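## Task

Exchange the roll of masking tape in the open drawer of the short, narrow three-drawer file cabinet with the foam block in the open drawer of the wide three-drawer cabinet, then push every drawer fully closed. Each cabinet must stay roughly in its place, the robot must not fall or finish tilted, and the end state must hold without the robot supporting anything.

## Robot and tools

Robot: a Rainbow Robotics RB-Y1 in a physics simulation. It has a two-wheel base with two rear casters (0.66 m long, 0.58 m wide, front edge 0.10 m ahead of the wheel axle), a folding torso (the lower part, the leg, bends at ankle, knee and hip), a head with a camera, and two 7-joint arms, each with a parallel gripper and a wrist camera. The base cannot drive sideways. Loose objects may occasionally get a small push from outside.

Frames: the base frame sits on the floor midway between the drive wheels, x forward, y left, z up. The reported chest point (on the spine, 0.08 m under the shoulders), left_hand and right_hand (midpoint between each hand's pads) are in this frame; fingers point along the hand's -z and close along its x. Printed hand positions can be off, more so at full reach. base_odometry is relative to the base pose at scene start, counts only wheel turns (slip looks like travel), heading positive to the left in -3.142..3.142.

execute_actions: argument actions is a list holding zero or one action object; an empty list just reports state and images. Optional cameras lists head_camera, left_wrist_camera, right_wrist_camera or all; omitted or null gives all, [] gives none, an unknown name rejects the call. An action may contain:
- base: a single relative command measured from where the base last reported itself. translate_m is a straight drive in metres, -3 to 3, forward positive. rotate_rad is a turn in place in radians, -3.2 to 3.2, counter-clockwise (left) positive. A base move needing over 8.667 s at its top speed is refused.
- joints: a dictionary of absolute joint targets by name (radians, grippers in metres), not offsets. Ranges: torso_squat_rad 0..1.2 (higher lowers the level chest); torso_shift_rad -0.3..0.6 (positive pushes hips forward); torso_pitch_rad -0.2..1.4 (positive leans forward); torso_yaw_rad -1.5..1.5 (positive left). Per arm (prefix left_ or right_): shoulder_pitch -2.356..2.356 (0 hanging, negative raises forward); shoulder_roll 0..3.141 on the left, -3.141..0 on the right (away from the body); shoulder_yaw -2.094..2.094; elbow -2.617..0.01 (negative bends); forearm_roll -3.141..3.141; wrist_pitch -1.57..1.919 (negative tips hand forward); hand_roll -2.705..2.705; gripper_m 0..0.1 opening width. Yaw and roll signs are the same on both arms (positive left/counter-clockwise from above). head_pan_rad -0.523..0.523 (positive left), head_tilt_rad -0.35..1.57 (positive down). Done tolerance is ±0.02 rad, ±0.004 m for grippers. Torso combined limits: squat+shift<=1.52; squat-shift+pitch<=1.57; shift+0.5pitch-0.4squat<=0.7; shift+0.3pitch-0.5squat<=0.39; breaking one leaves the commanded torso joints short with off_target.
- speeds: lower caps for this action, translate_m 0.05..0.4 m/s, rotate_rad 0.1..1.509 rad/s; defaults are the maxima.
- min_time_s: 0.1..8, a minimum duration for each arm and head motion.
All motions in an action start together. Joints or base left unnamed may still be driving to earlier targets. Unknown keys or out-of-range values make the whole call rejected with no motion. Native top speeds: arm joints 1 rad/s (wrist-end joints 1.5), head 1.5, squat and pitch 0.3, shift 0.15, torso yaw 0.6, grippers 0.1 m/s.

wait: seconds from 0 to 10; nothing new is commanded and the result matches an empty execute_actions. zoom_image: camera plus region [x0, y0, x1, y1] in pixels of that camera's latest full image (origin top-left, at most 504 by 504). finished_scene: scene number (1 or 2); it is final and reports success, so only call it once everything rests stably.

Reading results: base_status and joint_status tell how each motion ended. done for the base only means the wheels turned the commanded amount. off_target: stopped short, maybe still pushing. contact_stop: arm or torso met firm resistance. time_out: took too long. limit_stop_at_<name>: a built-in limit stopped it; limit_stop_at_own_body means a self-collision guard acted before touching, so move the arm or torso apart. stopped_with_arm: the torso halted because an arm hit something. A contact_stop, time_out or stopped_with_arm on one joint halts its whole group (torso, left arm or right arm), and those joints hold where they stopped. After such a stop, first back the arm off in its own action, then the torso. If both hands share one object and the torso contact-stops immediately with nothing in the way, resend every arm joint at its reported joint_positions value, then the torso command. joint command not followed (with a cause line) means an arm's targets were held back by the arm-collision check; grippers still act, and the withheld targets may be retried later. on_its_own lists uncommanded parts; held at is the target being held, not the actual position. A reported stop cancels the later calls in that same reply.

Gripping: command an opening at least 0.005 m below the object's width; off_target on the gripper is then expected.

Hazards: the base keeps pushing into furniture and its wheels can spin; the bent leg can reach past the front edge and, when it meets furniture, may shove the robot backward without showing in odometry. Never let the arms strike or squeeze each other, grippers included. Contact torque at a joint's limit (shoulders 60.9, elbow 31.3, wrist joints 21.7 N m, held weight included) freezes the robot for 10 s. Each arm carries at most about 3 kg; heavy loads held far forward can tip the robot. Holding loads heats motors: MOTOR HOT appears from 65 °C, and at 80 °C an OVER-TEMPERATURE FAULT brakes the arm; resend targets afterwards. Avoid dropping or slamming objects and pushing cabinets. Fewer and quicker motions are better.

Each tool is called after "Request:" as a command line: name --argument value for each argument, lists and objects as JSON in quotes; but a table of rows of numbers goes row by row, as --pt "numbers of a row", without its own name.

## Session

Request:
execute_actions --actions '[]' --cameras '["head_camera"]'

Scene clock: 0.00 s.
base_odometry: x=+0.000 y=+0.000 heading=+0.000 (m, m, rad; odometry frame)
base_status: not commanded
joint_positions: torso_squat_rad=+0.350 torso_shift_rad=-0.001 torso_pitch_rad=-0.001 torso_yaw_rad=+0.000 left_shoulder_pitch_rad=-0.002 left_shoulder_roll_rad=+0.040 left_shoulder_yaw_rad=-0.022 left_elbow_rad=-0.157 left_forearm_roll_rad=+0.031 left_wrist_pitch_rad=+0.020 left_hand_roll_rad=+0.040 left_gripper_m=+0.099 right_shoulder_pitch_rad=-0.018 right_shoulder_roll_rad=-0.054 right_shoulder_yaw_rad=-0.049 right_elbow_rad=-0.248 right_forearm_roll_rad=-0.031 right_wrist_pitch_rad=-0.026 right_hand_roll_rad=-0.006 right_gripper_m=+0.100 head_pan_rad=+0.000 head_tilt_rad=+0.400
joint_status: not commanded
chest: x=-0.2287 y=+0.0007 z=+1.2475 quat_wxyz=(+1.000, -0.001, +0.000, +0.000) (m; base frame)
left_hand: x=-0.1552 y=+0.2489 z=+0.5658 quat_wxyz=(+0.997, +0.016, -0.070, +0.023) (m; base frame)
right_hand: x=-0.0894 y=-0.2662 z=+0.5779 quat_wxyz=(+0.988, -0.028, -0.146, -0.036) (m; base frame)
pictures: head_camera
Images, in order (width x height): head_camera 896x504.

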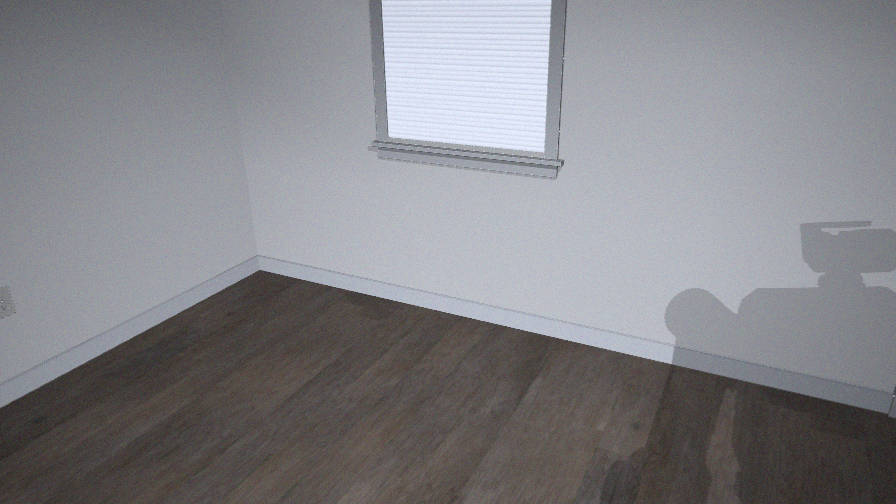

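Request:
execute_actions --actions '[{"base":{"rotate_rad":1.3}}]' --cameras '["head_camera"]'

Request:
execute_actions --actions '[{"base":{"rotate_rad":1.3}}]' --cameras '["head_camera"]'

Request:
execute_actions --actions '[{"base":{"rotate_rad":1.3}}]' --cameras '["head_camera"]'

Request:
execute_actions --actions '[{"base":{"rotate_rad":1.3}}]' --cameras '["head_camera"]'

Scene clock: 4.13 s.
base_odometry: x=+0.000 y=+0.000 heading=+1.299 (m, m, rad; odometry frame)
base_status: done
joint_positions: torso_squat_rad=+0.350 torso_shift_rad=-0.001 torso_pitch_rad=-0.001 torso_yaw_rad=+0.000 left_shoulder_pitch_rad=-0.002 left_shoulder_roll_rad=+0.040 left_shoulder_yaw_rad=-0.022 left_elbow_rad=-0.157 left_forearm_roll_rad=+0.031 left_wrist_pitch_rad=+0.020 left_hand_roll_rad=+0.040 left_gripper_m=+0.099 right_shoulder_pitch_rad=-0.018 right_shoulder_roll_rad=-0.054 right_shoulder_yaw_rad=-0.049 right_elbow_rad=-0.248 right_forearm_roll_rad=-0.031 right_wrist_pitch_rad=-0.026 right_hand_roll_rad=-0.006 right_gripper_m=+0.100 head_pan_rad=+0.000 head_tilt_rad=+0.400
joint_status: not commanded
chest: x=-0.2288 y=+0.0007 z=+1.2475 quat_wxyz=(+1.000, -0.001, +0.000, +0.000) (m; base frame)
left_hand: x=-0.1552 y=+0.2489 z=+0.5658 quat_wxyz=(+0.997, +0.016, -0.070, +0.023) (m; base frame)
right_hand: x=-0.0894 y=-0.2663 z=+0.5779 quat_wxyz=(+0.988, -0.028, -0.146, -0.036) (m; base frame)
pictures: head_camera
Images, in order (width x height): head_camera 896x504.

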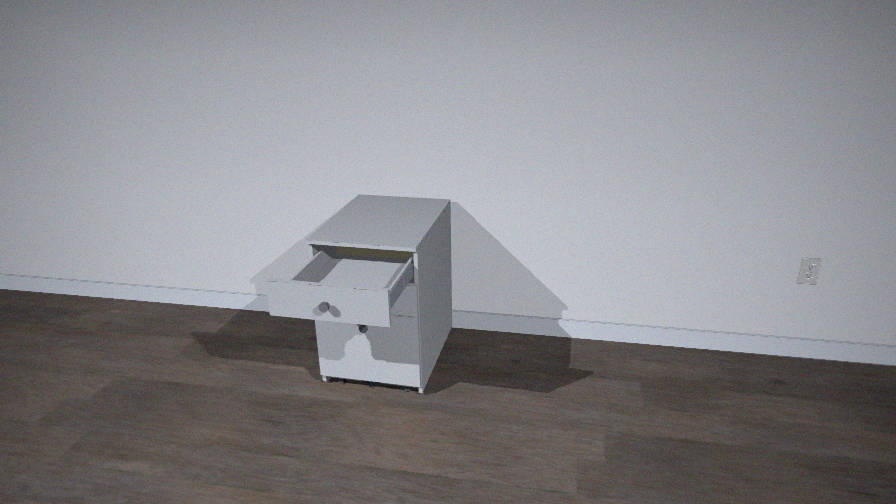

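Scene clock: 7.80 s.
base_odometry: x=+0.000 y=+0.000 heading=+2.599 (m, m, rad; odometry frame)
base_status: done
joint_positions: torso_squat_rad=+0.350 torso_shift_rad=-0.001 torso_pitch_rad=-0.001 torso_yaw_rad=+0.000 left_shoulder_pitch_rad=-0.002 left_shoulder_roll_rad=+0.041 left_shoulder_yaw_rad=-0.022 left_elbow_rad=-0.157 left_forearm_roll_rad=+0.031 left_wrist_pitch_rad=+0.020 left_hand_roll_rad=+0.040 left_gripper_m=+0.099 right_shoulder_pitch_rad=-0.018 right_shoulder_roll_rad=-0.054 right_shoulder_yaw_rad=-0.049 right_elbow_rad=-0.248 right_forearm_roll_rad=-0.031 right_wrist_pitch_rad=-0.026 right_hand_roll_rad=-0.006 right_gripper_m=+0.100 head_pan_rad=+0.000 head_tilt_rad=+0.400
joint_status: not commanded
chest: x=-0.2288 y=+0.0007 z=+1.2475 quat_wxyz=(+1.000, -0.001, +0.000, +0.000) (m; base frame)
left_hand: x=-0.1552 y=+0.2489 z=+0.5658 quat_wxyz=(+0.997, +0.016, -0.070, +0.023) (m; base frame)
right_hand: x=-0.0895 y=-0.2663 z=+0.5779 quat_wxyz=(+0.988, -0.028, -0.146, -0.036) (m; base frame)
pictures: head_camera
Images, in order (width x height): head_camera 896x504.

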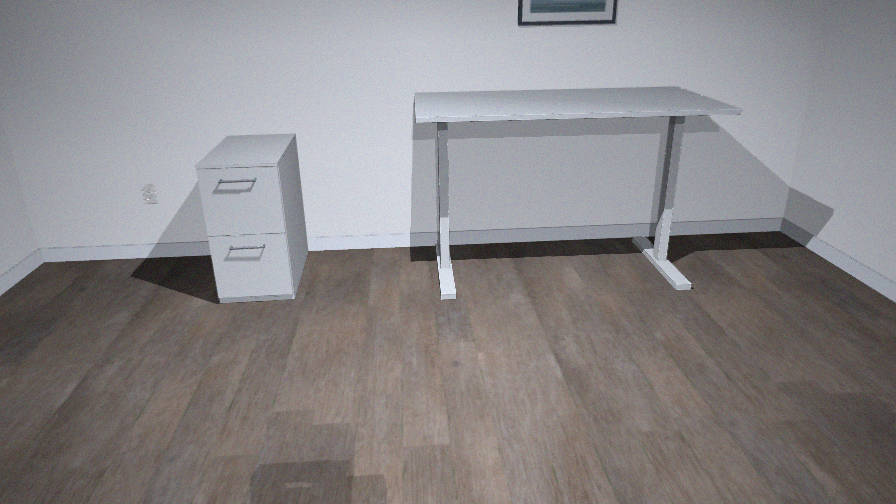

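Scene clock: 11.47 s.
base_odometry: x=+0.000 y=+0.000 heading=-2.385 (m, m, rad; odometry frame)
base_status: done
joint_positions: torso_squat_rad=+0.350 torso_shift_rad=-0.001 torso_pitch_rad=-0.001 torso_yaw_rad=+0.000 left_shoulder_pitch_rad=-0.002 left_shoulder_roll_rad=+0.041 left_shoulder_yaw_rad=-0.022 left_elbow_rad=-0.157 left_forearm_roll_rad=+0.031 left_wrist_pitch_rad=+0.020 left_hand_roll_rad=+0.040 left_gripper_m=+0.099 right_shoulder_pitch_rad=-0.018 right_shoulder_roll_rad=-0.054 right_shoulder_yaw_rad=-0.049 right_elbow_rad=-0.248 right_forearm_roll_rad=-0.031 right_wrist_pitch_rad=-0.026 right_hand_roll_rad=-0.006 right_gripper_m=+0.100 head_pan_rad=+0.000 head_tilt_rad=+0.400
joint_status: not commanded
chest: x=-0.2288 y=+0.0007 z=+1.2475 quat_wxyz=(+1.000, -0.001, +0.000, +0.000) (m; base frame)
left_hand: x=-0.1552 y=+0.2489 z=+0.5658 quat_wxyz=(+0.997, +0.016, -0.070, +0.023) (m; base frame)
right_hand: x=-0.0895 y=-0.2663 z=+0.5779 quat_wxyz=(+0.988, -0.028, -0.146, -0.036) (m; base frame)
pictures: head_camera
Images, in order (width x height): head_camera 896x504.

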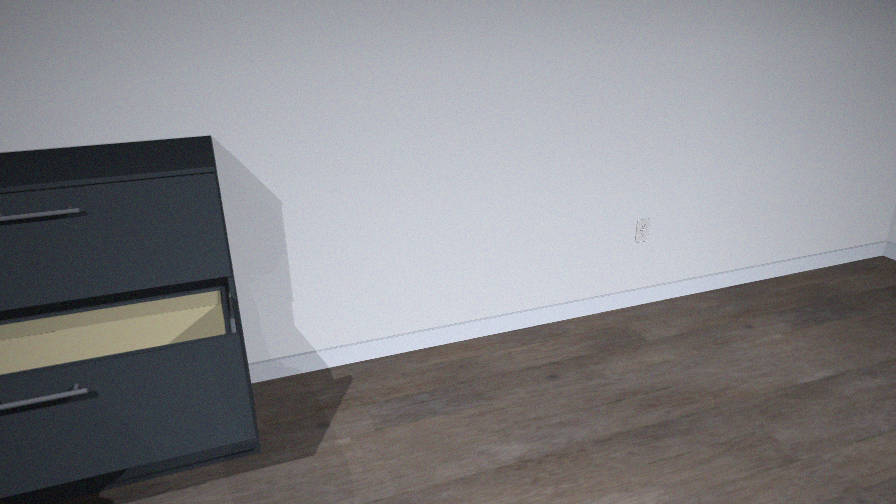

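Scene clock: 15.13 s.
base_odometry: x=+0.000 y=+0.000 heading=-1.086 (m, m, rad; odometry frame)
base_status: done
joint_positions: torso_squat_rad=+0.350 torso_shift_rad=-0.001 torso_pitch_rad=-0.001 torso_yaw_rad=+0.000 left_shoulder_pitch_rad=-0.002 left_shoulder_roll_rad=+0.041 left_shoulder_yaw_rad=-0.022 left_elbow_rad=-0.157 left_forearm_roll_rad=+0.031 left_wrist_pitch_rad=+0.020 left_hand_roll_rad=+0.040 left_gripper_m=+0.099 right_shoulder_pitch_rad=-0.018 right_shoulder_roll_rad=-0.054 right_shoulder_yaw_rad=-0.049 right_elbow_rad=-0.248 right_forearm_roll_rad=-0.031 right_wrist_pitch_rad=-0.026 right_hand_roll_rad=-0.006 right_gripper_m=+0.100 head_pan_rad=+0.000 head_tilt_rad=+0.400
joint_status: not commanded
chest: x=-0.2288 y=+0.0007 z=+1.2475 quat_wxyz=(+1.000, -0.001, +0.000, +0.000) (m; base frame)
left_hand: x=-0.1552 y=+0.2489 z=+0.5658 quat_wxyz=(+0.997, +0.016, -0.070, +0.023) (m; base frame)
right_hand: x=-0.0895 y=-0.2663 z=+0.5779 quat_wxyz=(+0.988, -0.028, -0.146, -0.036) (m; base frame)
pictures: head_camera
Images, in order (width x height): head_camera 896x504.

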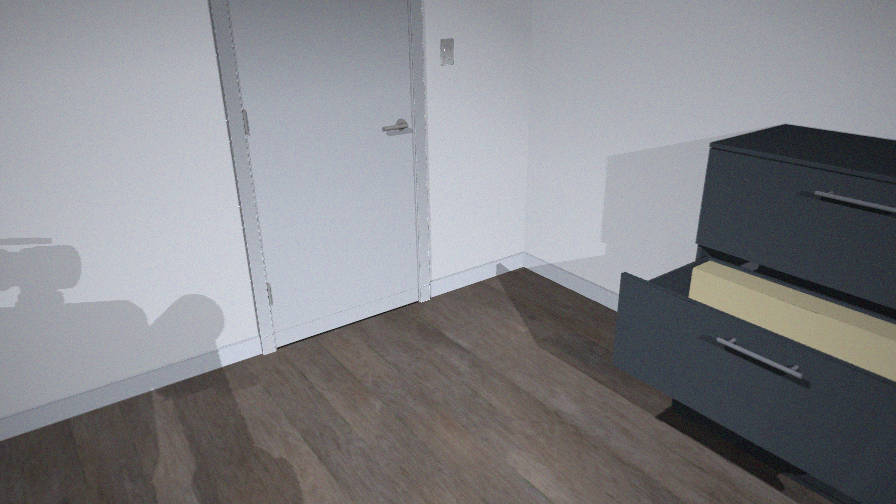

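Request:
execute_actions --actions '[{"base":{"rotate_rad":0.246}}]' --cameras '[]'

Request:
execute_actions --actions '[{"base":{"translate_m":0.39}}]' --cameras '[]'

Request:
execute_actions --actions '[{"base":{"rotate_rad":-1.2},"joints":{"head_tilt_rad":0.7}}]' --cameras '["head_camera"]'

Scene clock: 17.40 s.
base_odometry: x=+0.000 y=+0.000 heading=-0.840 (m, m, rad; odometry frame)
base_status: done
joint_positions: torso_squat_rad=+0.350 torso_shift_rad=-0.001 torso_pitch_rad=-0.001 torso_yaw_rad=+0.000 left_shoulder_pitch_rad=-0.002 left_shoulder_roll_rad=+0.041 left_shoulder_yaw_rad=-0.022 left_elbow_rad=-0.157 left_forearm_roll_rad=+0.031 left_wrist_pitch_rad=+0.020 left_hand_roll_rad=+0.040 left_gripper_m=+0.099 right_shoulder_pitch_rad=-0.018 right_shoulder_roll_rad=-0.054 right_shoulder_yaw_rad=-0.049 right_elbow_rad=-0.248 right_forearm_roll_rad=-0.031 right_wrist_pitch_rad=-0.026 right_hand_roll_rad=-0.006 right_gripper_m=+0.100 head_pan_rad=+0.000 head_tilt_rad=+0.400
joint_status: not commanded
chest: x=-0.2288 y=+0.0007 z=+1.2475 quat_wxyz=(+1.000, -0.001, +0.000, +0.000) (m; base frame)
left_hand: x=-0.1552 y=+0.2489 z=+0.5658 quat_wxyz=(+0.997, +0.016, -0.070, +0.023) (m; base frame)
right_hand: x=-0.0895 y=-0.2663 z=+0.5778 quat_wxyz=(+0.988, -0.028, -0.146, -0.036) (m; base frame)
pictures: none
No camera images: the call's "cameras" was empty. Leave "cameras" out to get every camera's image.

Scene clock: 19.70 s.
base_odometry: x=+0.261 y=-0.290 heading=-0.839 (m, m, rad; odometry frame)
base_status: done
joint_positions: torso_squat_rad=+0.350 torso_shift_rad=-0.001 torso_pitch_rad=+0.000 torso_yaw_rad=+0.000 left_shoulder_pitch_rad=-0.002 left_shoulder_roll_rad=+0.041 left_shoulder_yaw_rad=-0.022 left_elbow_rad=-0.157 left_forearm_roll_rad=+0.031 left_wrist_pitch_rad=+0.020 left_hand_roll_rad=+0.040 left_gripper_m=+0.099 right_shoulder_pitch_rad=-0.018 right_shoulder_roll_rad=-0.054 right_shoulder_yaw_rad=-0.049 right_elbow_rad=-0.248 right_forearm_roll_rad=-0.031 right_wrist_pitch_rad=-0.026 right_hand_roll_rad=-0.006 right_gripper_m=+0.100 head_pan_rad=+0.000 head_tilt_rad=+0.400
joint_status: not commanded
chest: x=-0.2287 y=+0.0007 z=+1.2475 quat_wxyz=(+1.000, -0.001, +0.000, +0.000) (m; base frame)
left_hand: x=-0.1551 y=+0.2489 z=+0.5658 quat_wxyz=(+0.997, +0.016, -0.070, +0.023) (m; base frame)
right_hand: x=-0.0894 y=-0.2663 z=+0.5779 quat_wxyz=(+0.988, -0.028, -0.146, -0.036) (m; base frame)
pictures: none
No camera images: the call's "cameras" was empty. Leave "cameras" out to get every camera's image.

Scene clock: 23.27 s.
base_odometry: x=+0.261 y=-0.290 heading=-2.039 (m, m, rad; odometry frame)
base_status: done
joint_positions: torso_squat_rad=+0.350 torso_shift_rad=-0.001 torso_pitch_rad=+0.000 torso_yaw_rad=+0.000 left_shoulder_pitch_rad=-0.002 left_shoulder_roll_rad=+0.041 left_shoulder_yaw_rad=-0.022 left_elbow_rad=-0.157 left_forearm_roll_rad=+0.031 left_wrist_pitch_rad=+0.020 left_hand_roll_rad=+0.040 left_gripper_m=+0.099 right_shoulder_pitch_rad=-0.018 right_shoulder_roll_rad=-0.054 right_shoulder_yaw_rad=-0.049 right_elbow_rad=-0.248 right_forearm_roll_rad=-0.031 right_wrist_pitch_rad=-0.026 right_hand_roll_rad=-0.006 right_gripper_m=+0.100 head_pan_rad=+0.000 head_tilt_rad=+0.700
joint_status: all done
chest: x=-0.2287 y=+0.0007 z=+1.2475 quat_wxyz=(+1.000, -0.001, +0.000, +0.000) (m; base frame)
left_hand: x=-0.1551 y=+0.2489 z=+0.5658 quat_wxyz=(+0.997, +0.016, -0.070, +0.023) (m; base frame)
right_hand: x=-0.0894 y=-0.2663 z=+0.5779 quat_wxyz=(+0.988, -0.028, -0.146, -0.036) (m; base frame)
pictures: head_camera
Images, in order (width x height): head_camera 896x504.

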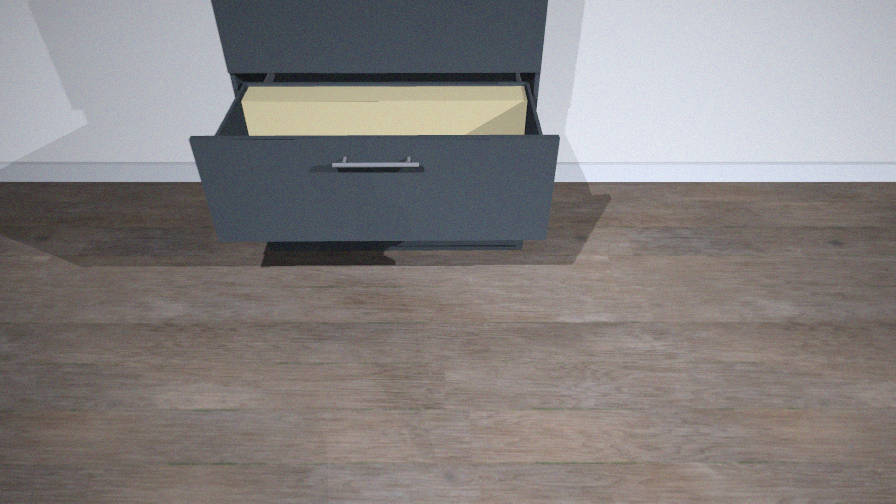

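Request:
execute_actions --actions '[{"base":{"translate_m":0.8},"joints":{"torso_pitch_rad":0.8,"torso_squat_rad":0,"left_shoulder_pitch_rad":-1.3,"left_elbow_rad":-1.4,"left_wrist_pitch_rad":1.9,"left_shoulder_roll_rad":0.3,"right_shoulder_pitch_rad":-1.3,"right_elbow_rad":-1.4,"right_wrist_pitch_rad":1.9,"right_shoulder_roll_rad":-0.3,"head_tilt_rad":0.6}}]' --cameras '["head_camera"]'

Scene clock: 27.30 s.
base_odometry: x=-0.101 y=-1.004 heading=-2.039 (m, m, rad; odometry frame)
base_status: done
joint_positions: torso_squat_rad=+0.000 torso_shift_rad=-0.001 torso_pitch_rad=+0.800 torso_yaw_rad=+0.000 left_shoulder_pitch_rad=-1.300 left_shoulder_roll_rad=+0.300 left_shoulder_yaw_rad=-0.022 left_elbow_rad=-1.400 left_forearm_roll_rad=+0.031 left_wrist_pitch_rad=+1.900 left_hand_roll_rad=+0.040 left_gripper_m=+0.099 right_shoulder_pitch_rad=-1.300 right_shoulder_roll_rad=-0.300 right_shoulder_yaw_rad=-0.049 right_elbow_rad=-1.400 right_forearm_roll_rad=-0.031 right_wrist_pitch_rad=+1.900 right_hand_roll_rad=-0.006 right_gripper_m=+0.100 head_pan_rad=+0.000 head_tilt_rad=+0.600
joint_status: all done
chest: x=-0.0066 y=+0.0007 z=+1.1961 quat_wxyz=(+0.921, -0.001, +0.389, +0.000) (m; base frame)
left_hand: x=+0.4519 y=+0.1805 z=+0.8385 quat_wxyz=(+0.987, +0.090, +0.005, -0.130) (m; base frame)
right_hand: x=+0.4558 y=-0.1908 z=+0.8416 quat_wxyz=(+0.990, -0.074, +0.005, +0.117) (m; base frame)
pictures: head_camera
Images, in order (width x height): head_camera 896x504.

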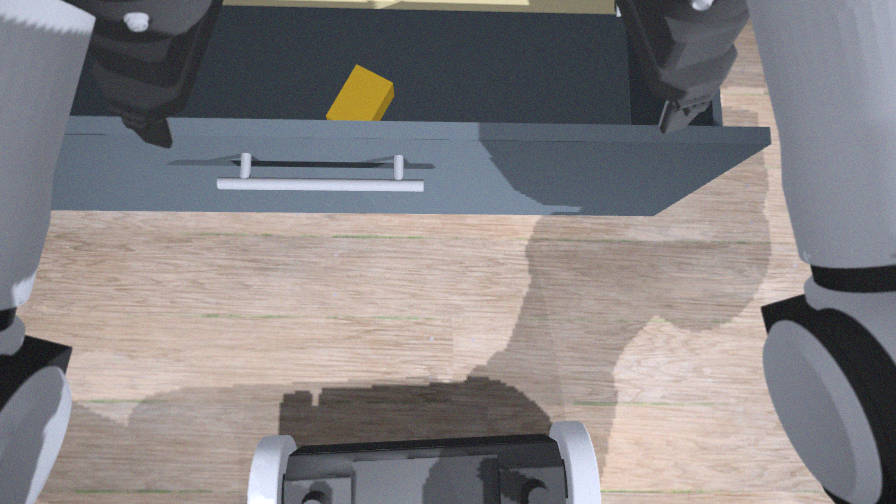

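Request:
execute_actions --actions '[{"base":{"translate_m":0.13},"joints":{"left_shoulder_roll_rad":0.1,"left_hand_roll_rad":1.5}}]' --cameras '[]'

Request:
execute_actions --actions '[{"joints":{"left_shoulder_pitch_rad":-1.56,"left_elbow_rad":-0.2,"left_wrist_pitch_rad":0.96,"torso_squat_rad":0.45},"min_time_s":2}]' --cameras '["head_camera","left_wrist_camera"]'

Scene clock: 29.73 s.
base_odometry: x=-0.159 y=-1.120 heading=-2.040 (m, m, rad; odometry frame)
base_status: done
joint_positions: torso_squat_rad=+0.000 torso_shift_rad=-0.001 torso_pitch_rad=+0.800 torso_yaw_rad=+0.000 left_shoulder_pitch_rad=-1.300 left_shoulder_roll_rad=+0.100 left_shoulder_yaw_rad=-0.022 left_elbow_rad=-1.400 left_forearm_roll_rad=+0.031 left_wrist_pitch_rad=+1.900 left_hand_roll_rad=+1.500 left_gripper_m=+0.099 right_shoulder_pitch_rad=-1.300 right_shoulder_roll_rad=-0.300 right_shoulder_yaw_rad=-0.049 right_elbow_rad=-1.400 right_forearm_roll_rad=-0.031 right_wrist_pitch_rad=+1.900 right_hand_roll_rad=-0.006 right_gripper_m=+0.100 head_pan_rad=+0.000 head_tilt_rad=+0.600
joint_status: all done
chest: x=-0.0066 y=+0.0007 z=+1.1961 quat_wxyz=(+0.921, -0.001, +0.389, +0.000) (m; base frame)
left_hand: x=+0.4163 y=+0.0767 z=+0.8287 quat_wxyz=(+0.851, +0.017, +0.015, +0.525) (m; base frame)
right_hand: x=+0.4557 y=-0.1908 z=+0.8417 quat_wxyz=(+0.990, -0.074, +0.005, +0.117) (m; base frame)
pictures: none
No camera images: the call's "cameras" was empty. Leave "cameras" out to get every camera's image.

Scene clock: 32.03 s.
base_odometry: x=-0.159 y=-1.120 heading=-2.040 (m, m, rad; odometry frame)
base_status: not commanded
joint_positions: torso_squat_rad=+0.450 torso_shift_rad=-0.001 torso_pitch_rad=+0.800 torso_yaw_rad=+0.000 left_shoulder_pitch_rad=-1.560 left_shoulder_roll_rad=+0.100 left_shoulder_yaw_rad=-0.022 left_elbow_rad=-0.200 left_forearm_roll_rad=+0.031 left_wrist_pitch_rad=+0.960 left_hand_roll_rad=+1.500 left_gripper_m=+0.099 right_shoulder_pitch_rad=-1.300 right_shoulder_roll_rad=-0.300 right_shoulder_yaw_rad=-0.049 right_elbow_rad=-1.400 right_forearm_roll_rad=-0.031 right_wrist_pitch_rad=+1.900 right_hand_roll_rad=-0.006 right_gripper_m=+0.100 head_pan_rad=+0.000 head_tilt_rad=+0.600
joint_status: all done
chest: x=-0.0066 y=+0.0006 z=+1.1264 quat_wxyz=(+0.921, -0.001, +0.389, +0.000) (m; base frame)
left_hand: x=+0.4014 y=+0.0941 z=+0.5796 quat_wxyz=(+0.856, +0.034, -0.001, +0.515) (m; base frame)
right_hand: x=+0.4558 y=-0.1908 z=+0.7720 quat_wxyz=(+0.990, -0.074, +0.005, +0.117) (m; base frame)
pictures: head_camera, left_wrist_camera
Images, in order (width x height): head_camera 896x504, left_wrist_camera 644x364.

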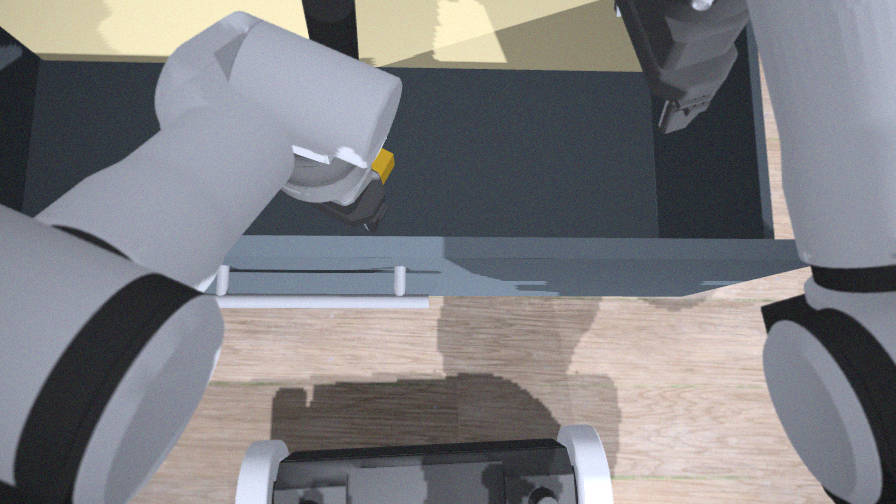

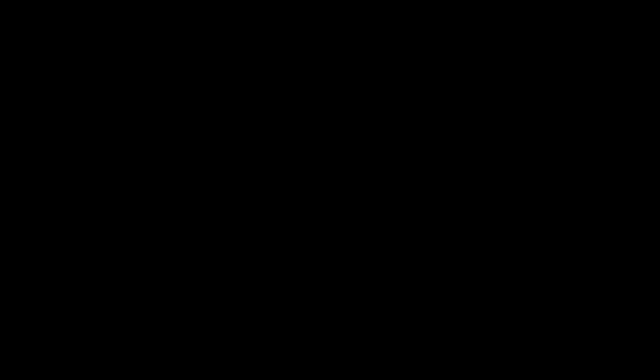

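Request:
execute_actions --actions '[{"base":{"translate_m":0.07}}]' --cameras '["head_camera","left_wrist_camera"]'

Scene clock: 33.53 s.
base_odometry: x=-0.191 y=-1.182 heading=-2.040 (m, m, rad; odometry frame)
base_status: done
joint_positions: torso_squat_rad=+0.450 torso_shift_rad=-0.001 torso_pitch_rad=+0.800 torso_yaw_rad=+0.000 left_shoulder_pitch_rad=-1.560 left_shoulder_roll_rad=+0.100 left_shoulder_yaw_rad=-0.022 left_elbow_rad=-0.200 left_forearm_roll_rad=+0.031 left_wrist_pitch_rad=+0.960 left_hand_roll_rad=+1.500 left_gripper_m=+0.099 right_shoulder_pitch_rad=-1.300 right_shoulder_roll_rad=-0.300 right_shoulder_yaw_rad=-0.049 right_elbow_rad=-1.400 right_forearm_roll_rad=-0.031 right_wrist_pitch_rad=+1.900 right_hand_roll_rad=-0.006 right_gripper_m=+0.100 head_pan_rad=+0.000 head_tilt_rad=+0.600
joint_status: not commanded
chest: x=-0.0065 y=+0.0006 z=+1.1264 quat_wxyz=(+0.921, -0.001, +0.389, +0.000) (m; base frame)
left_hand: x=+0.4015 y=+0.0941 z=+0.5796 quat_wxyz=(+0.856, +0.034, -0.001, +0.515) (m; base frame)
right_hand: x=+0.4558 y=-0.1909 z=+0.7719 quat_wxyz=(+0.990, -0.074, +0.005, +0.117) (m; base frame)
pictures: head_camera, left_wrist_camera
Images, in order (width x height): head_camera 896x504, left_wrist_camera 644x364.

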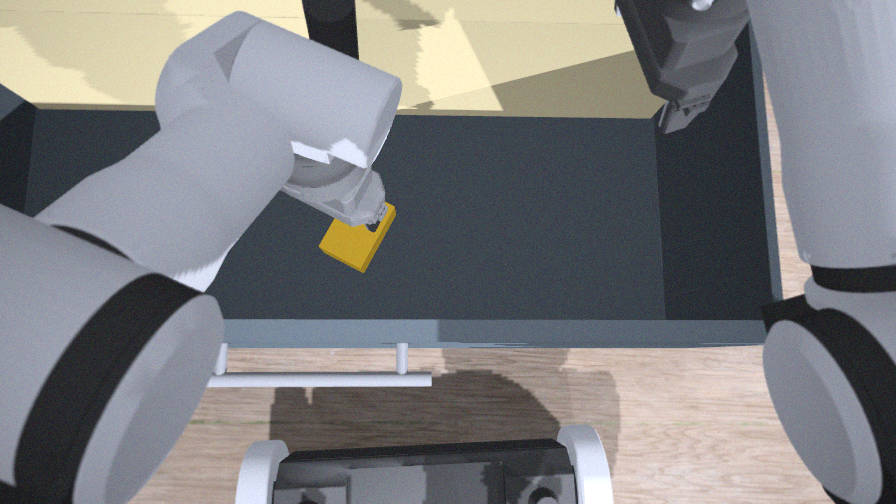

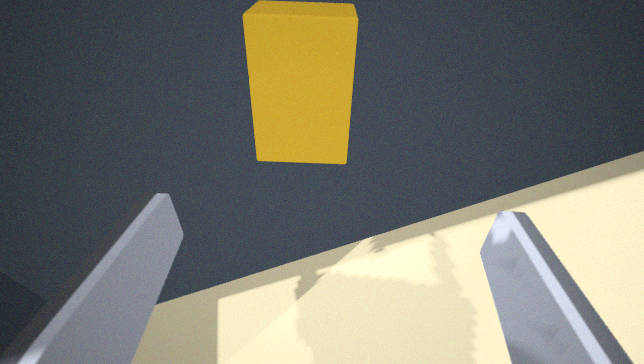

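Request:
execute_actions --actions '[{"base":{"translate_m":-0.03},"joints":{"torso_squat_rad":0.77}}]' --cameras '["left_wrist_camera"]'

Scene clock: 35.80 s.
base_odometry: x=-0.178 y=-1.156 heading=-2.040 (m, m, rad; odometry frame)
base_status: done
joint_positions: torso_squat_rad=+0.770 torso_shift_rad=-0.001 torso_pitch_rad=+0.799 torso_yaw_rad=+0.000 left_shoulder_pitch_rad=-1.560 left_shoulder_roll_rad=+0.100 left_shoulder_yaw_rad=-0.022 left_elbow_rad=-0.200 left_forearm_roll_rad=+0.031 left_wrist_pitch_rad=+0.960 left_hand_roll_rad=+1.500 left_gripper_m=+0.099 right_shoulder_pitch_rad=-1.300 right_shoulder_roll_rad=-0.300 right_shoulder_yaw_rad=-0.049 right_elbow_rad=-1.400 right_forearm_roll_rad=-0.031 right_wrist_pitch_rad=+1.900 right_hand_roll_rad=-0.006 right_gripper_m=+0.100 head_pan_rad=+0.000 head_tilt_rad=+0.600
joint_status: all done
chest: x=-0.0068 y=+0.0006 z=+0.9989 quat_wxyz=(+0.921, -0.001, +0.389, +0.000) (m; base frame)
left_hand: x=+0.4020 y=+0.0940 z=+0.4526 quat_wxyz=(+0.856, +0.034, -0.001, +0.515) (m; base frame)
right_hand: x=+0.4560 y=-0.1909 z=+0.6451 quat_wxyz=(+0.990, -0.074, +0.005, +0.117) (m; base frame)
pictures: left_wrist_camera
Images, in order (width x height): left_wrist_camera 644x364.

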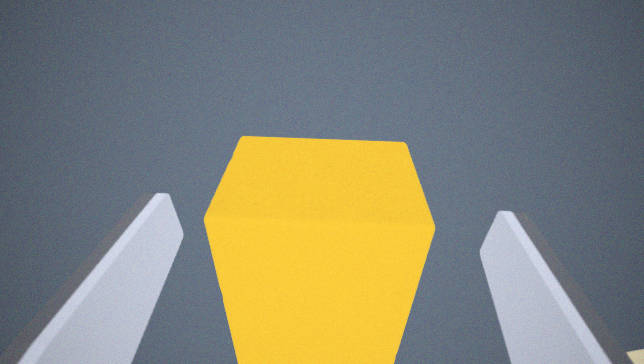

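Lower ~3 cm, grasp, lift.

Request:
execute_actions --actions '[{"base":{"translate_m":0.02},"joints":{"left_shoulder_pitch_rad":-1.47,"left_wrist_pitch_rad":0.87}}]' --cameras '[]'

Request:
execute_actions --actions '[{"joints":{"left_gripper_m":0.03}}]' --cameras '[]'

Request:
execute_actions --actions '[{"joints":{"torso_squat_rad":0.0}}]' --cameras '[]'

Request:
execute_actions --actions '[{"joints":{"left_shoulder_pitch_rad":-1.3,"left_elbow_rad":-1.4,"left_wrist_pitch_rad":1.9},"min_time_s":2}]' --cameras '["head_camera"]'

Scene clock: 37.23 s.
base_odometry: x=-0.187 y=-1.174 heading=-2.040 (m, m, rad; odometry frame)
base_status: done
joint_positions: torso_squat_rad=+0.770 torso_shift_rad=-0.002 torso_pitch_rad=+0.797 torso_yaw_rad=+0.000 left_shoulder_pitch_rad=-1.477 left_shoulder_roll_rad=+0.101 left_shoulder_yaw_rad=-0.021 left_elbow_rad=-0.203 left_forearm_roll_rad=+0.031 left_wrist_pitch_rad=+0.870 left_hand_roll_rad=+1.500 left_gripper_m=+0.099 right_shoulder_pitch_rad=-1.300 right_shoulder_roll_rad=-0.300 right_shoulder_yaw_rad=-0.049 right_elbow_rad=-1.400 right_forearm_roll_rad=-0.031 right_wrist_pitch_rad=+1.900 right_hand_roll_rad=-0.006 right_gripper_m=+0.100 head_pan_rad=+0.000 head_tilt_rad=+0.600
joint_status: all done
chest: x=-0.0076 y=+0.0006 z=+0.9992 quat_wxyz=(+0.922, -0.001, +0.388, +0.000) (m; base frame)
left_hand: x=+0.3768 y=+0.1051 z=+0.4242 quat_wxyz=(+0.852, +0.025, -0.001, +0.523) (m; base frame)
right_hand: x=+0.4558 y=-0.1908 z=+0.6461 quat_wxyz=(+0.990, -0.074, +0.004, +0.117) (m; base frame)
pictures: none
No camera images: the call's "cameras" was empty. Leave "cameras" out to get every camera's image.

Scene clock: 38.40 s.
base_odometry: x=-0.187 y=-1.174 heading=-2.040 (m, m, rad; odometry frame)
base_status: not commanded
joint_positions: torso_squat_rad=+0.770 torso_shift_rad=-0.002 torso_pitch_rad=+0.797 torso_yaw_rad=-0.001 left_shoulder_pitch_rad=-1.476 left_shoulder_roll_rad=+0.096 left_shoulder_yaw_rad=-0.021 left_elbow_rad=-0.203 left_forearm_roll_rad=+0.032 left_wrist_pitch_rad=+0.870 left_hand_roll_rad=+1.500 left_gripper_m=+0.058 right_shoulder_pitch_rad=-1.300 right_shoulder_roll_rad=-0.300 right_shoulder_yaw_rad=-0.049 right_elbow_rad=-1.400 right_forearm_roll_rad=-0.031 right_wrist_pitch_rad=+1.900 right_hand_roll_rad=-0.006 right_gripper_m=+0.100 head_pan_rad=+0.000 head_tilt_rad=+0.600
joint_status: left_gripper_m off_target (ended at +0.058, target +0.030)
chest: x=-0.0075 y=+0.0005 z=+0.9991 quat_wxyz=(+0.922, -0.001, +0.388, +0.000) (m; base frame)
left_hand: x=+0.3750 y=+0.1010 z=+0.4236 quat_wxyz=(+0.853, +0.023, +0.002, +0.522) (m; base frame)
right_hand: x=+0.4557 y=-0.1912 z=+0.6459 quat_wxyz=(+0.990, -0.075, +0.004, +0.116) (m; base frame)
pictures: none
No camera images: the call's "cameras" was empty. Leave "cameras" out to get every camera's image.

Scene clock: 41.73 s.
base_odometry: x=-0.187 y=-1.174 heading=-2.040 (m, m, rad; odometry frame)
base_status: not commanded
joint_positions: torso_squat_rad=+0.000 torso_shift_rad=-0.001 torso_pitch_rad=+0.800 torso_yaw_rad=+0.000 left_shoulder_pitch_rad=-1.470 left_shoulder_roll_rad=+0.100 left_shoulder_yaw_rad=-0.021 left_elbow_rad=-0.200 left_forearm_roll_rad=+0.031 left_wrist_pitch_rad=+0.870 left_hand_roll_rad=+1.500 left_gripper_m=+0.058 right_shoulder_pitch_rad=-1.300 right_shoulder_roll_rad=-0.300 right_shoulder_yaw_rad=-0.049 right_elbow_rad=-1.400 right_forearm_roll_rad=-0.031 right_wrist_pitch_rad=+1.900 right_hand_roll_rad=-0.006 right_gripper_m=+0.100 head_pan_rad=+0.000 head_tilt_rad=+0.600
joint_status: all done
chest: x=-0.0066 y=+0.0006 z=+1.1961 quat_wxyz=(+0.921, -0.001, +0.389, +0.000) (m; base frame)
left_hand: x=+0.3708 y=+0.1063 z=+0.6172 quat_wxyz=(+0.852, +0.029, +0.004, +0.523) (m; base frame)
right_hand: x=+0.4557 y=-0.1909 z=+0.8416 quat_wxyz=(+0.990, -0.074, +0.005, +0.117) (m; base frame)
pictures: none
No camera images: the call's "cameras" was empty. Leave "cameras" out to get every camera's image.

Scene clock: 44.03 s.
base_odometry: x=-0.187 y=-1.174 heading=-2.040 (m, m, rad; odometry frame)
base_status: not commanded
joint_positions: torso_squat_rad=+0.000 torso_shift_rad=-0.001 torso_pitch_rad=+0.800 torso_yaw_rad=+0.000 left_shoulder_pitch_rad=-1.300 left_shoulder_roll_rad=+0.100 left_shoulder_yaw_rad=-0.021 left_elbow_rad=-1.400 left_forearm_roll_rad=+0.031 left_wrist_pitch_rad=+1.900 left_hand_roll_rad=+1.500 left_gripper_m=+0.058 right_shoulder_pitch_rad=-1.300 right_shoulder_roll_rad=-0.300 right_shoulder_yaw_rad=-0.049 right_elbow_rad=-1.400 right_forearm_roll_rad=-0.031 right_wrist_pitch_rad=+1.900 right_hand_roll_rad=-0.006 right_gripper_m=+0.100 head_pan_rad=+0.000 head_tilt_rad=+0.600
joint_status: all done
chest: x=-0.0066 y=+0.0006 z=+1.1961 quat_wxyz=(+0.921, -0.001, +0.389, +0.000) (m; base frame)
left_hand: x=+0.4163 y=+0.0765 z=+0.8287 quat_wxyz=(+0.851, +0.017, +0.015, +0.525) (m; base frame)
right_hand: x=+0.4557 y=-0.1909 z=+0.8416 quat_wxyz=(+0.990, -0.074, +0.005, +0.117) (m; base frame)
pictures: head_camera
Images, in order (width x height): head_camera 896x504.

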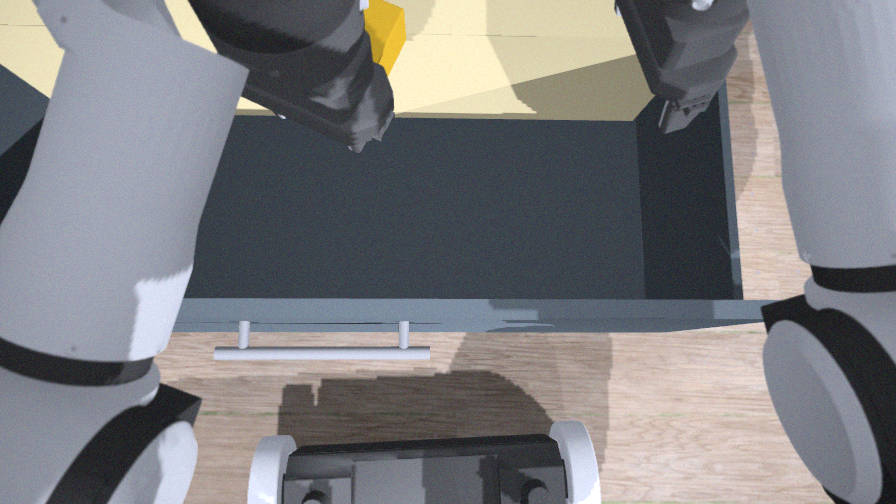

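Request:
execute_actions --actions '[{"base":{"translate_m":-0.4}}]' --cameras '[]'

Request:
execute_actions --actions '[{"base":{"rotate_rad":-2.46}}]' --cameras '[]'

Request:
execute_actions --actions '[{"base":{"translate_m":1.764}}]' --cameras '[]'

Request:
execute_actions --actions '[{"base":{"rotate_rad":-0.683},"joints":{"head_tilt_rad":0.1}}]' --cameras '["head_camera"]'

Scene clock: 47.67 s.
base_odometry: x=-0.006 y=-0.817 heading=-2.041 (m, m, rad; odometry frame)
base_status: done
joint_positions: torso_squat_rad=+0.000 torso_shift_rad=-0.001 torso_pitch_rad=+0.800 torso_yaw_rad=+0.000 left_shoulder_pitch_rad=-1.300 left_shoulder_roll_rad=+0.100 left_shoulder_yaw_rad=-0.021 left_elbow_rad=-1.400 left_forearm_roll_rad=+0.031 left_wrist_pitch_rad=+1.900 left_hand_roll_rad=+1.500 left_gripper_m=+0.058 right_shoulder_pitch_rad=-1.300 right_shoulder_roll_rad=-0.300 right_shoulder_yaw_rad=-0.049 right_elbow_rad=-1.400 right_forearm_roll_rad=-0.031 right_wrist_pitch_rad=+1.900 right_hand_roll_rad=-0.006 right_gripper_m=+0.100 head_pan_rad=+0.000 head_tilt_rad=+0.600
joint_status: not commanded
chest: x=-0.0067 y=+0.0007 z=+1.1961 quat_wxyz=(+0.921, -0.001, +0.389, +0.000) (m; base frame)
left_hand: x=+0.4162 y=+0.0766 z=+0.8287 quat_wxyz=(+0.851, +0.017, +0.015, +0.525) (m; base frame)
right_hand: x=+0.4557 y=-0.1909 z=+0.8417 quat_wxyz=(+0.990, -0.074, +0.005, +0.117) (m; base frame)
pictures: none
No camera images: the call's "cameras" was empty. Leave "cameras" out to get every camera's image.

Scene clock: 52.43 s.
base_odometry: x=-0.006 y=-0.817 heading=+1.783 (m, m, rad; odometry frame)
base_status: done
joint_positions: torso_squat_rad=+0.000 torso_shift_rad=-0.001 torso_pitch_rad=+0.800 torso_yaw_rad=+0.000 left_shoulder_pitch_rad=-1.300 left_shoulder_roll_rad=+0.100 left_shoulder_yaw_rad=-0.021 left_elbow_rad=-1.400 left_forearm_roll_rad=+0.031 left_wrist_pitch_rad=+1.900 left_hand_roll_rad=+1.500 left_gripper_m=+0.058 right_shoulder_pitch_rad=-1.300 right_shoulder_roll_rad=-0.300 right_shoulder_yaw_rad=-0.049 right_elbow_rad=-1.400 right_forearm_roll_rad=-0.031 right_wrist_pitch_rad=+1.900 right_hand_roll_rad=-0.006 right_gripper_m=+0.100 head_pan_rad=+0.000 head_tilt_rad=+0.600
joint_status: not commanded
chest: x=-0.0067 y=+0.0007 z=+1.1961 quat_wxyz=(+0.921, -0.001, +0.389, +0.000) (m; base frame)
left_hand: x=+0.4162 y=+0.0767 z=+0.8287 quat_wxyz=(+0.851, +0.017, +0.015, +0.525) (m; base frame)
right_hand: x=+0.4557 y=-0.1909 z=+0.8417 quat_wxyz=(+0.990, -0.074, +0.005, +0.117) (m; base frame)
pictures: none
No camera images: the call's "cameras" was empty. Leave "cameras" out to get every camera's image.

Scene clock: 58.37 s.
base_odometry: x=-0.377 y=+0.908 heading=+1.783 (m, m, rad; odometry frame)
base_status: done
joint_positions: torso_squat_rad=+0.000 torso_shift_rad=-0.001 torso_pitch_rad=+0.800 torso_yaw_rad=+0.000 left_shoulder_pitch_rad=-1.300 left_shoulder_roll_rad=+0.100 left_shoulder_yaw_rad=-0.021 left_elbow_rad=-1.400 left_forearm_roll_rad=+0.031 left_wrist_pitch_rad=+1.900 left_hand_roll_rad=+1.500 left_gripper_m=+0.058 right_shoulder_pitch_rad=-1.300 right_shoulder_roll_rad=-0.300 right_shoulder_yaw_rad=-0.049 right_elbow_rad=-1.400 right_forearm_roll_rad=-0.031 right_wrist_pitch_rad=+1.900 right_hand_roll_rad=-0.006 right_gripper_m=+0.100 head_pan_rad=+0.000 head_tilt_rad=+0.600
joint_status: not commanded
chest: x=-0.0066 y=+0.0007 z=+1.1961 quat_wxyz=(+0.921, -0.001, +0.389, +0.000) (m; base frame)
left_hand: x=+0.4162 y=+0.0767 z=+0.8287 quat_wxyz=(+0.851, +0.017, +0.015, +0.525) (m; base frame)
right_hand: x=+0.4557 y=-0.1909 z=+0.8417 quat_wxyz=(+0.990, -0.074, +0.005, +0.117) (m; base frame)
pictures: none
No camera images: the call's "cameras" was empty. Leave "cameras" out to get every camera's image.

Scene clock: 61.03 s.
base_odometry: x=-0.377 y=+0.908 heading=+1.100 (m, m, rad; odometry frame)
base_status: done
joint_positions: torso_squat_rad=+0.000 torso_shift_rad=-0.001 torso_pitch_rad=+0.800 torso_yaw_rad=+0.000 left_shoulder_pitch_rad=-1.300 left_shoulder_roll_rad=+0.100 left_shoulder_yaw_rad=-0.021 left_elbow_rad=-1.400 left_forearm_roll_rad=+0.031 left_wrist_pitch_rad=+1.900 left_hand_roll_rad=+1.500 left_gripper_m=+0.058 right_shoulder_pitch_rad=-1.300 right_shoulder_roll_rad=-0.300 right_shoulder_yaw_rad=-0.049 right_elbow_rad=-1.400 right_forearm_roll_rad=-0.031 right_wrist_pitch_rad=+1.900 right_hand_roll_rad=-0.006 right_gripper_m=+0.100 head_pan_rad=+0.000 head_tilt_rad=+0.100
joint_status: all done
chest: x=-0.0066 y=+0.0007 z=+1.1961 quat_wxyz=(+0.921, -0.001, +0.389, +0.000) (m; base frame)
left_hand: x=+0.4162 y=+0.0767 z=+0.8287 quat_wxyz=(+0.851, +0.017, +0.015, +0.525) (m; base frame)
right_hand: x=+0.4557 y=-0.1909 z=+0.8417 quat_wxyz=(+0.990, -0.074, +0.005, +0.117) (m; base frame)
pictures: head_camera
Images, in order (width x height): head_camera 896x504.

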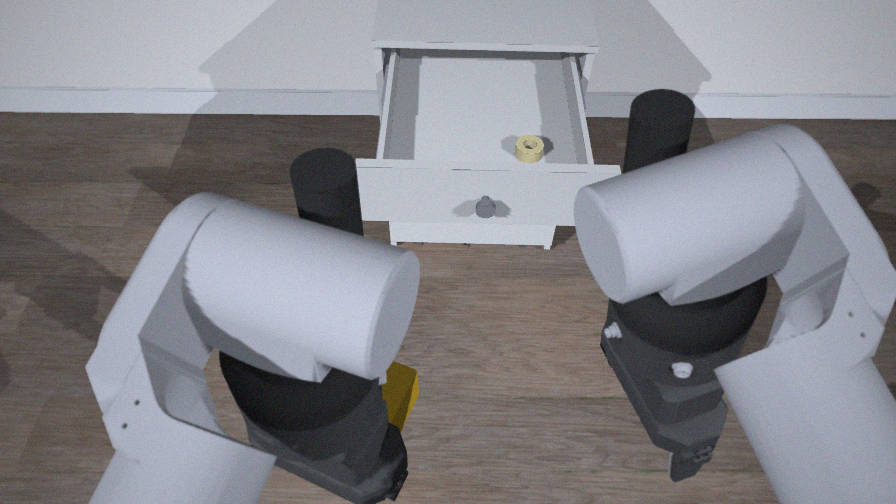

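Request:
execute_actions --actions '[{"base":{"translate_m":0.5},"joints":{"head_tilt_rad":0.6,"right_shoulder_roll_rad":-0.22,"left_shoulder_roll_rad":0.35}}]' --cameras '["head_camera","right_wrist_camera"]'

Scene clock: 64.13 s.
base_odometry: x=-0.150 y=+1.353 heading=+1.100 (m, m, rad; odometry frame)
base_status: done
joint_positions: torso_squat_rad=+0.000 torso_shift_rad=-0.001 torso_pitch_rad=+0.800 torso_yaw_rad=+0.000 left_shoulder_pitch_rad=-1.300 left_shoulder_roll_rad=+0.350 left_shoulder_yaw_rad=-0.022 left_elbow_rad=-1.400 left_forearm_roll_rad=+0.031 left_wrist_pitch_rad=+1.900 left_hand_roll_rad=+1.500 left_gripper_m=+0.058 right_shoulder_pitch_rad=-1.300 right_shoulder_roll_rad=-0.220 right_shoulder_yaw_rad=-0.049 right_elbow_rad=-1.400 right_forearm_roll_rad=-0.031 right_wrist_pitch_rad=+1.900 right_hand_roll_rad=-0.006 right_gripper_m=+0.100 head_pan_rad=+0.000 head_tilt_rad=+0.600
joint_status: all done
chest: x=-0.0066 y=+0.0007 z=+1.1961 quat_wxyz=(+0.921, -0.001, +0.389, +0.000) (m; base frame)
left_hand: x=+0.4592 y=+0.2066 z=+0.8440 quat_wxyz=(+0.814, +0.084, -0.074, +0.570) (m; base frame)
right_hand: x=+0.4430 y=-0.1491 z=+0.8344 quat_wxyz=(+0.990, -0.040, +0.013, +0.135) (m; base frame)
pictures: head_camera, right_wrist_camera
Images, in order (width x height): head_camera 896x504, right_wrist_camera 644x364.

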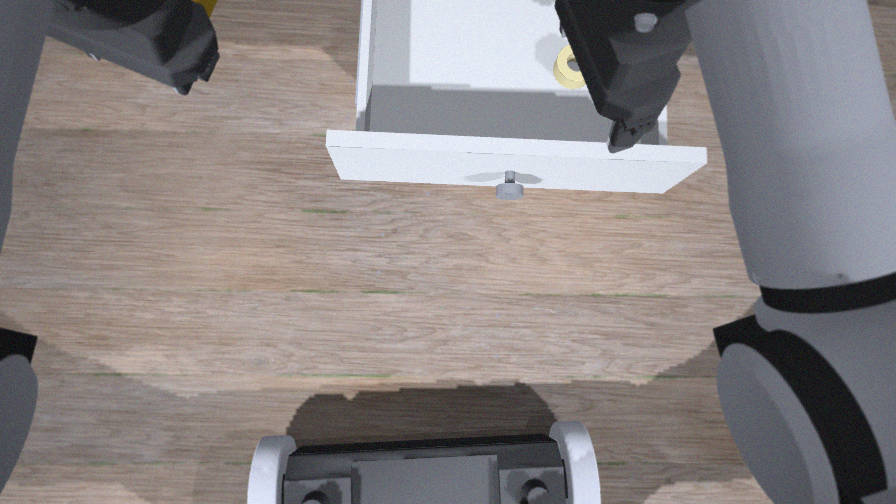

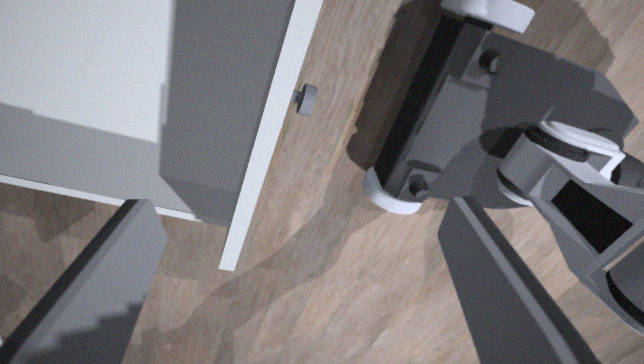

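Request:
execute_actions --actions '[{"base":{"translate_m":0.1},"joints":{"right_hand_roll_rad":1.3,"right_shoulder_roll_rad":-0.25,"torso_squat_rad":0.6}}]' --cameras '["head_camera","right_wrist_camera"]'

Scene clock: 67.37 s.
base_odometry: x=-0.104 y=+1.443 heading=+1.100 (m, m, rad; odometry frame)
base_status: done
joint_positions: torso_squat_rad=+0.600 torso_shift_rad=-0.001 torso_pitch_rad=+0.800 torso_yaw_rad=+0.000 left_shoulder_pitch_rad=-1.300 left_shoulder_roll_rad=+0.350 left_shoulder_yaw_rad=-0.022 left_elbow_rad=-1.400 left_forearm_roll_rad=+0.031 left_wrist_pitch_rad=+1.900 left_hand_roll_rad=+1.500 left_gripper_m=+0.058 right_shoulder_pitch_rad=-1.300 right_shoulder_roll_rad=-0.250 right_shoulder_yaw_rad=-0.049 right_elbow_rad=-1.400 right_forearm_roll_rad=-0.031 right_wrist_pitch_rad=+1.900 right_hand_roll_rad=+1.300 right_gripper_m=+0.100 head_pan_rad=+0.000 head_tilt_rad=+0.600
joint_status: all done
chest: x=-0.0065 y=+0.0006 z=+1.0738 quat_wxyz=(+0.921, -0.001, +0.389, +0.000) (m; base frame)
left_hand: x=+0.4594 y=+0.2066 z=+0.7218 quat_wxyz=(+0.814, +0.084, -0.074, +0.570) (m; base frame)
right_hand: x=+0.4481 y=-0.1647 z=+0.7145 quat_wxyz=(+0.709, -0.036, +0.040, +0.704) (m; base frame)
pictures: head_camera, right_wrist_camera
Images, in order (width x height): head_camera 896x504, right_wrist_camera 644x364.

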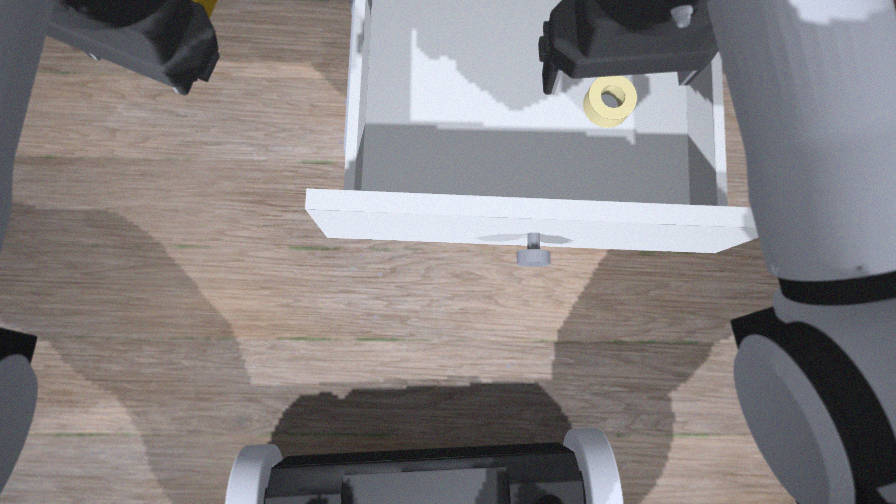

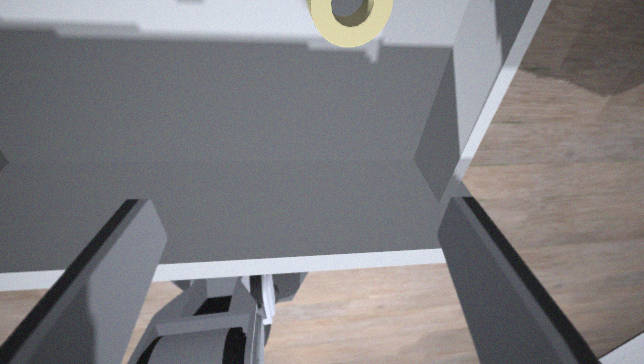

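Request:
execute_actions --actions '[{"base":{"translate_m":0.04},"joints":{"right_shoulder_roll_rad":-0.27,"right_shoulder_pitch_rad":-1.8,"right_elbow_rad":-0.21,"right_wrist_pitch_rad":1.21,"right_gripper_m":0.085,"torso_squat_rad":0.7},"min_time_s":2}]' --cameras '["head_camera","right_wrist_camera"]'

Scene clock: 70.37 s.
base_odometry: x=-0.086 y=+1.478 heading=+1.100 (m, m, rad; odometry frame)
base_status: done
joint_positions: torso_squat_rad=+0.700 torso_shift_rad=-0.001 torso_pitch_rad=+0.800 torso_yaw_rad=+0.000 left_shoulder_pitch_rad=-1.300 left_shoulder_roll_rad=+0.350 left_shoulder_yaw_rad=-0.022 left_elbow_rad=-1.400 left_forearm_roll_rad=+0.031 left_wrist_pitch_rad=+1.900 left_hand_roll_rad=+1.500 left_gripper_m=+0.058 right_shoulder_pitch_rad=-1.800 right_shoulder_roll_rad=-0.270 right_shoulder_yaw_rad=-0.049 right_elbow_rad=-0.210 right_forearm_roll_rad=-0.031 right_wrist_pitch_rad=+1.210 right_hand_roll_rad=+1.300 right_gripper_m=+0.085 head_pan_rad=+0.000 head_tilt_rad=+0.600
joint_status: all done
chest: x=-0.0065 y=+0.0006 z=+1.0315 quat_wxyz=(+0.921, -0.001, +0.389, +0.000) (m; base frame)
left_hand: x=+0.4594 y=+0.2065 z=+0.6794 quat_wxyz=(+0.814, +0.084, -0.074, +0.570) (m; base frame)
right_hand: x=+0.5097 y=-0.1538 z=+0.6006 quat_wxyz=(+0.703, -0.046, +0.048, +0.708) (m; base frame)
pictures: head_camera, right_wrist_camera
Images, in order (width x height): head_camera 896x504, right_wrist_camera 644x364.

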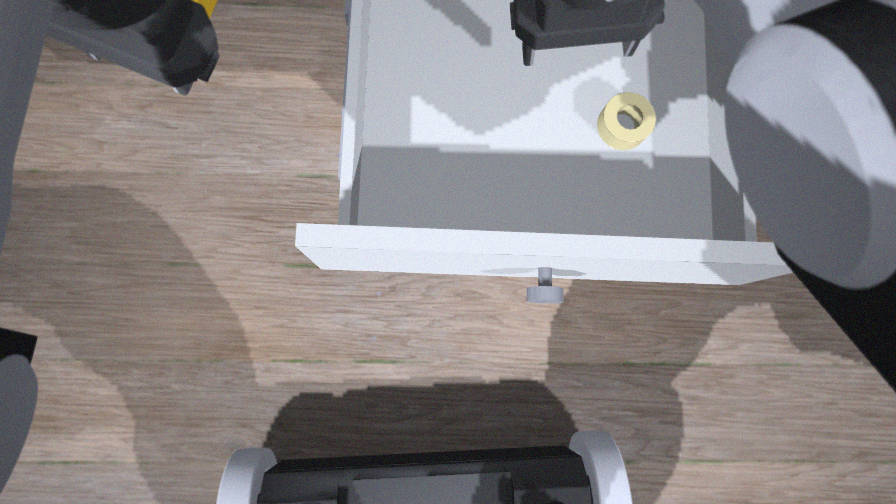

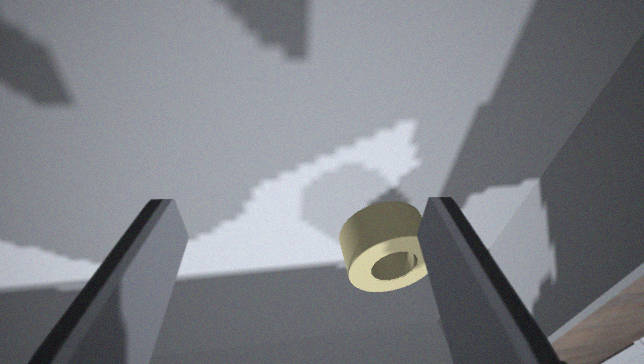

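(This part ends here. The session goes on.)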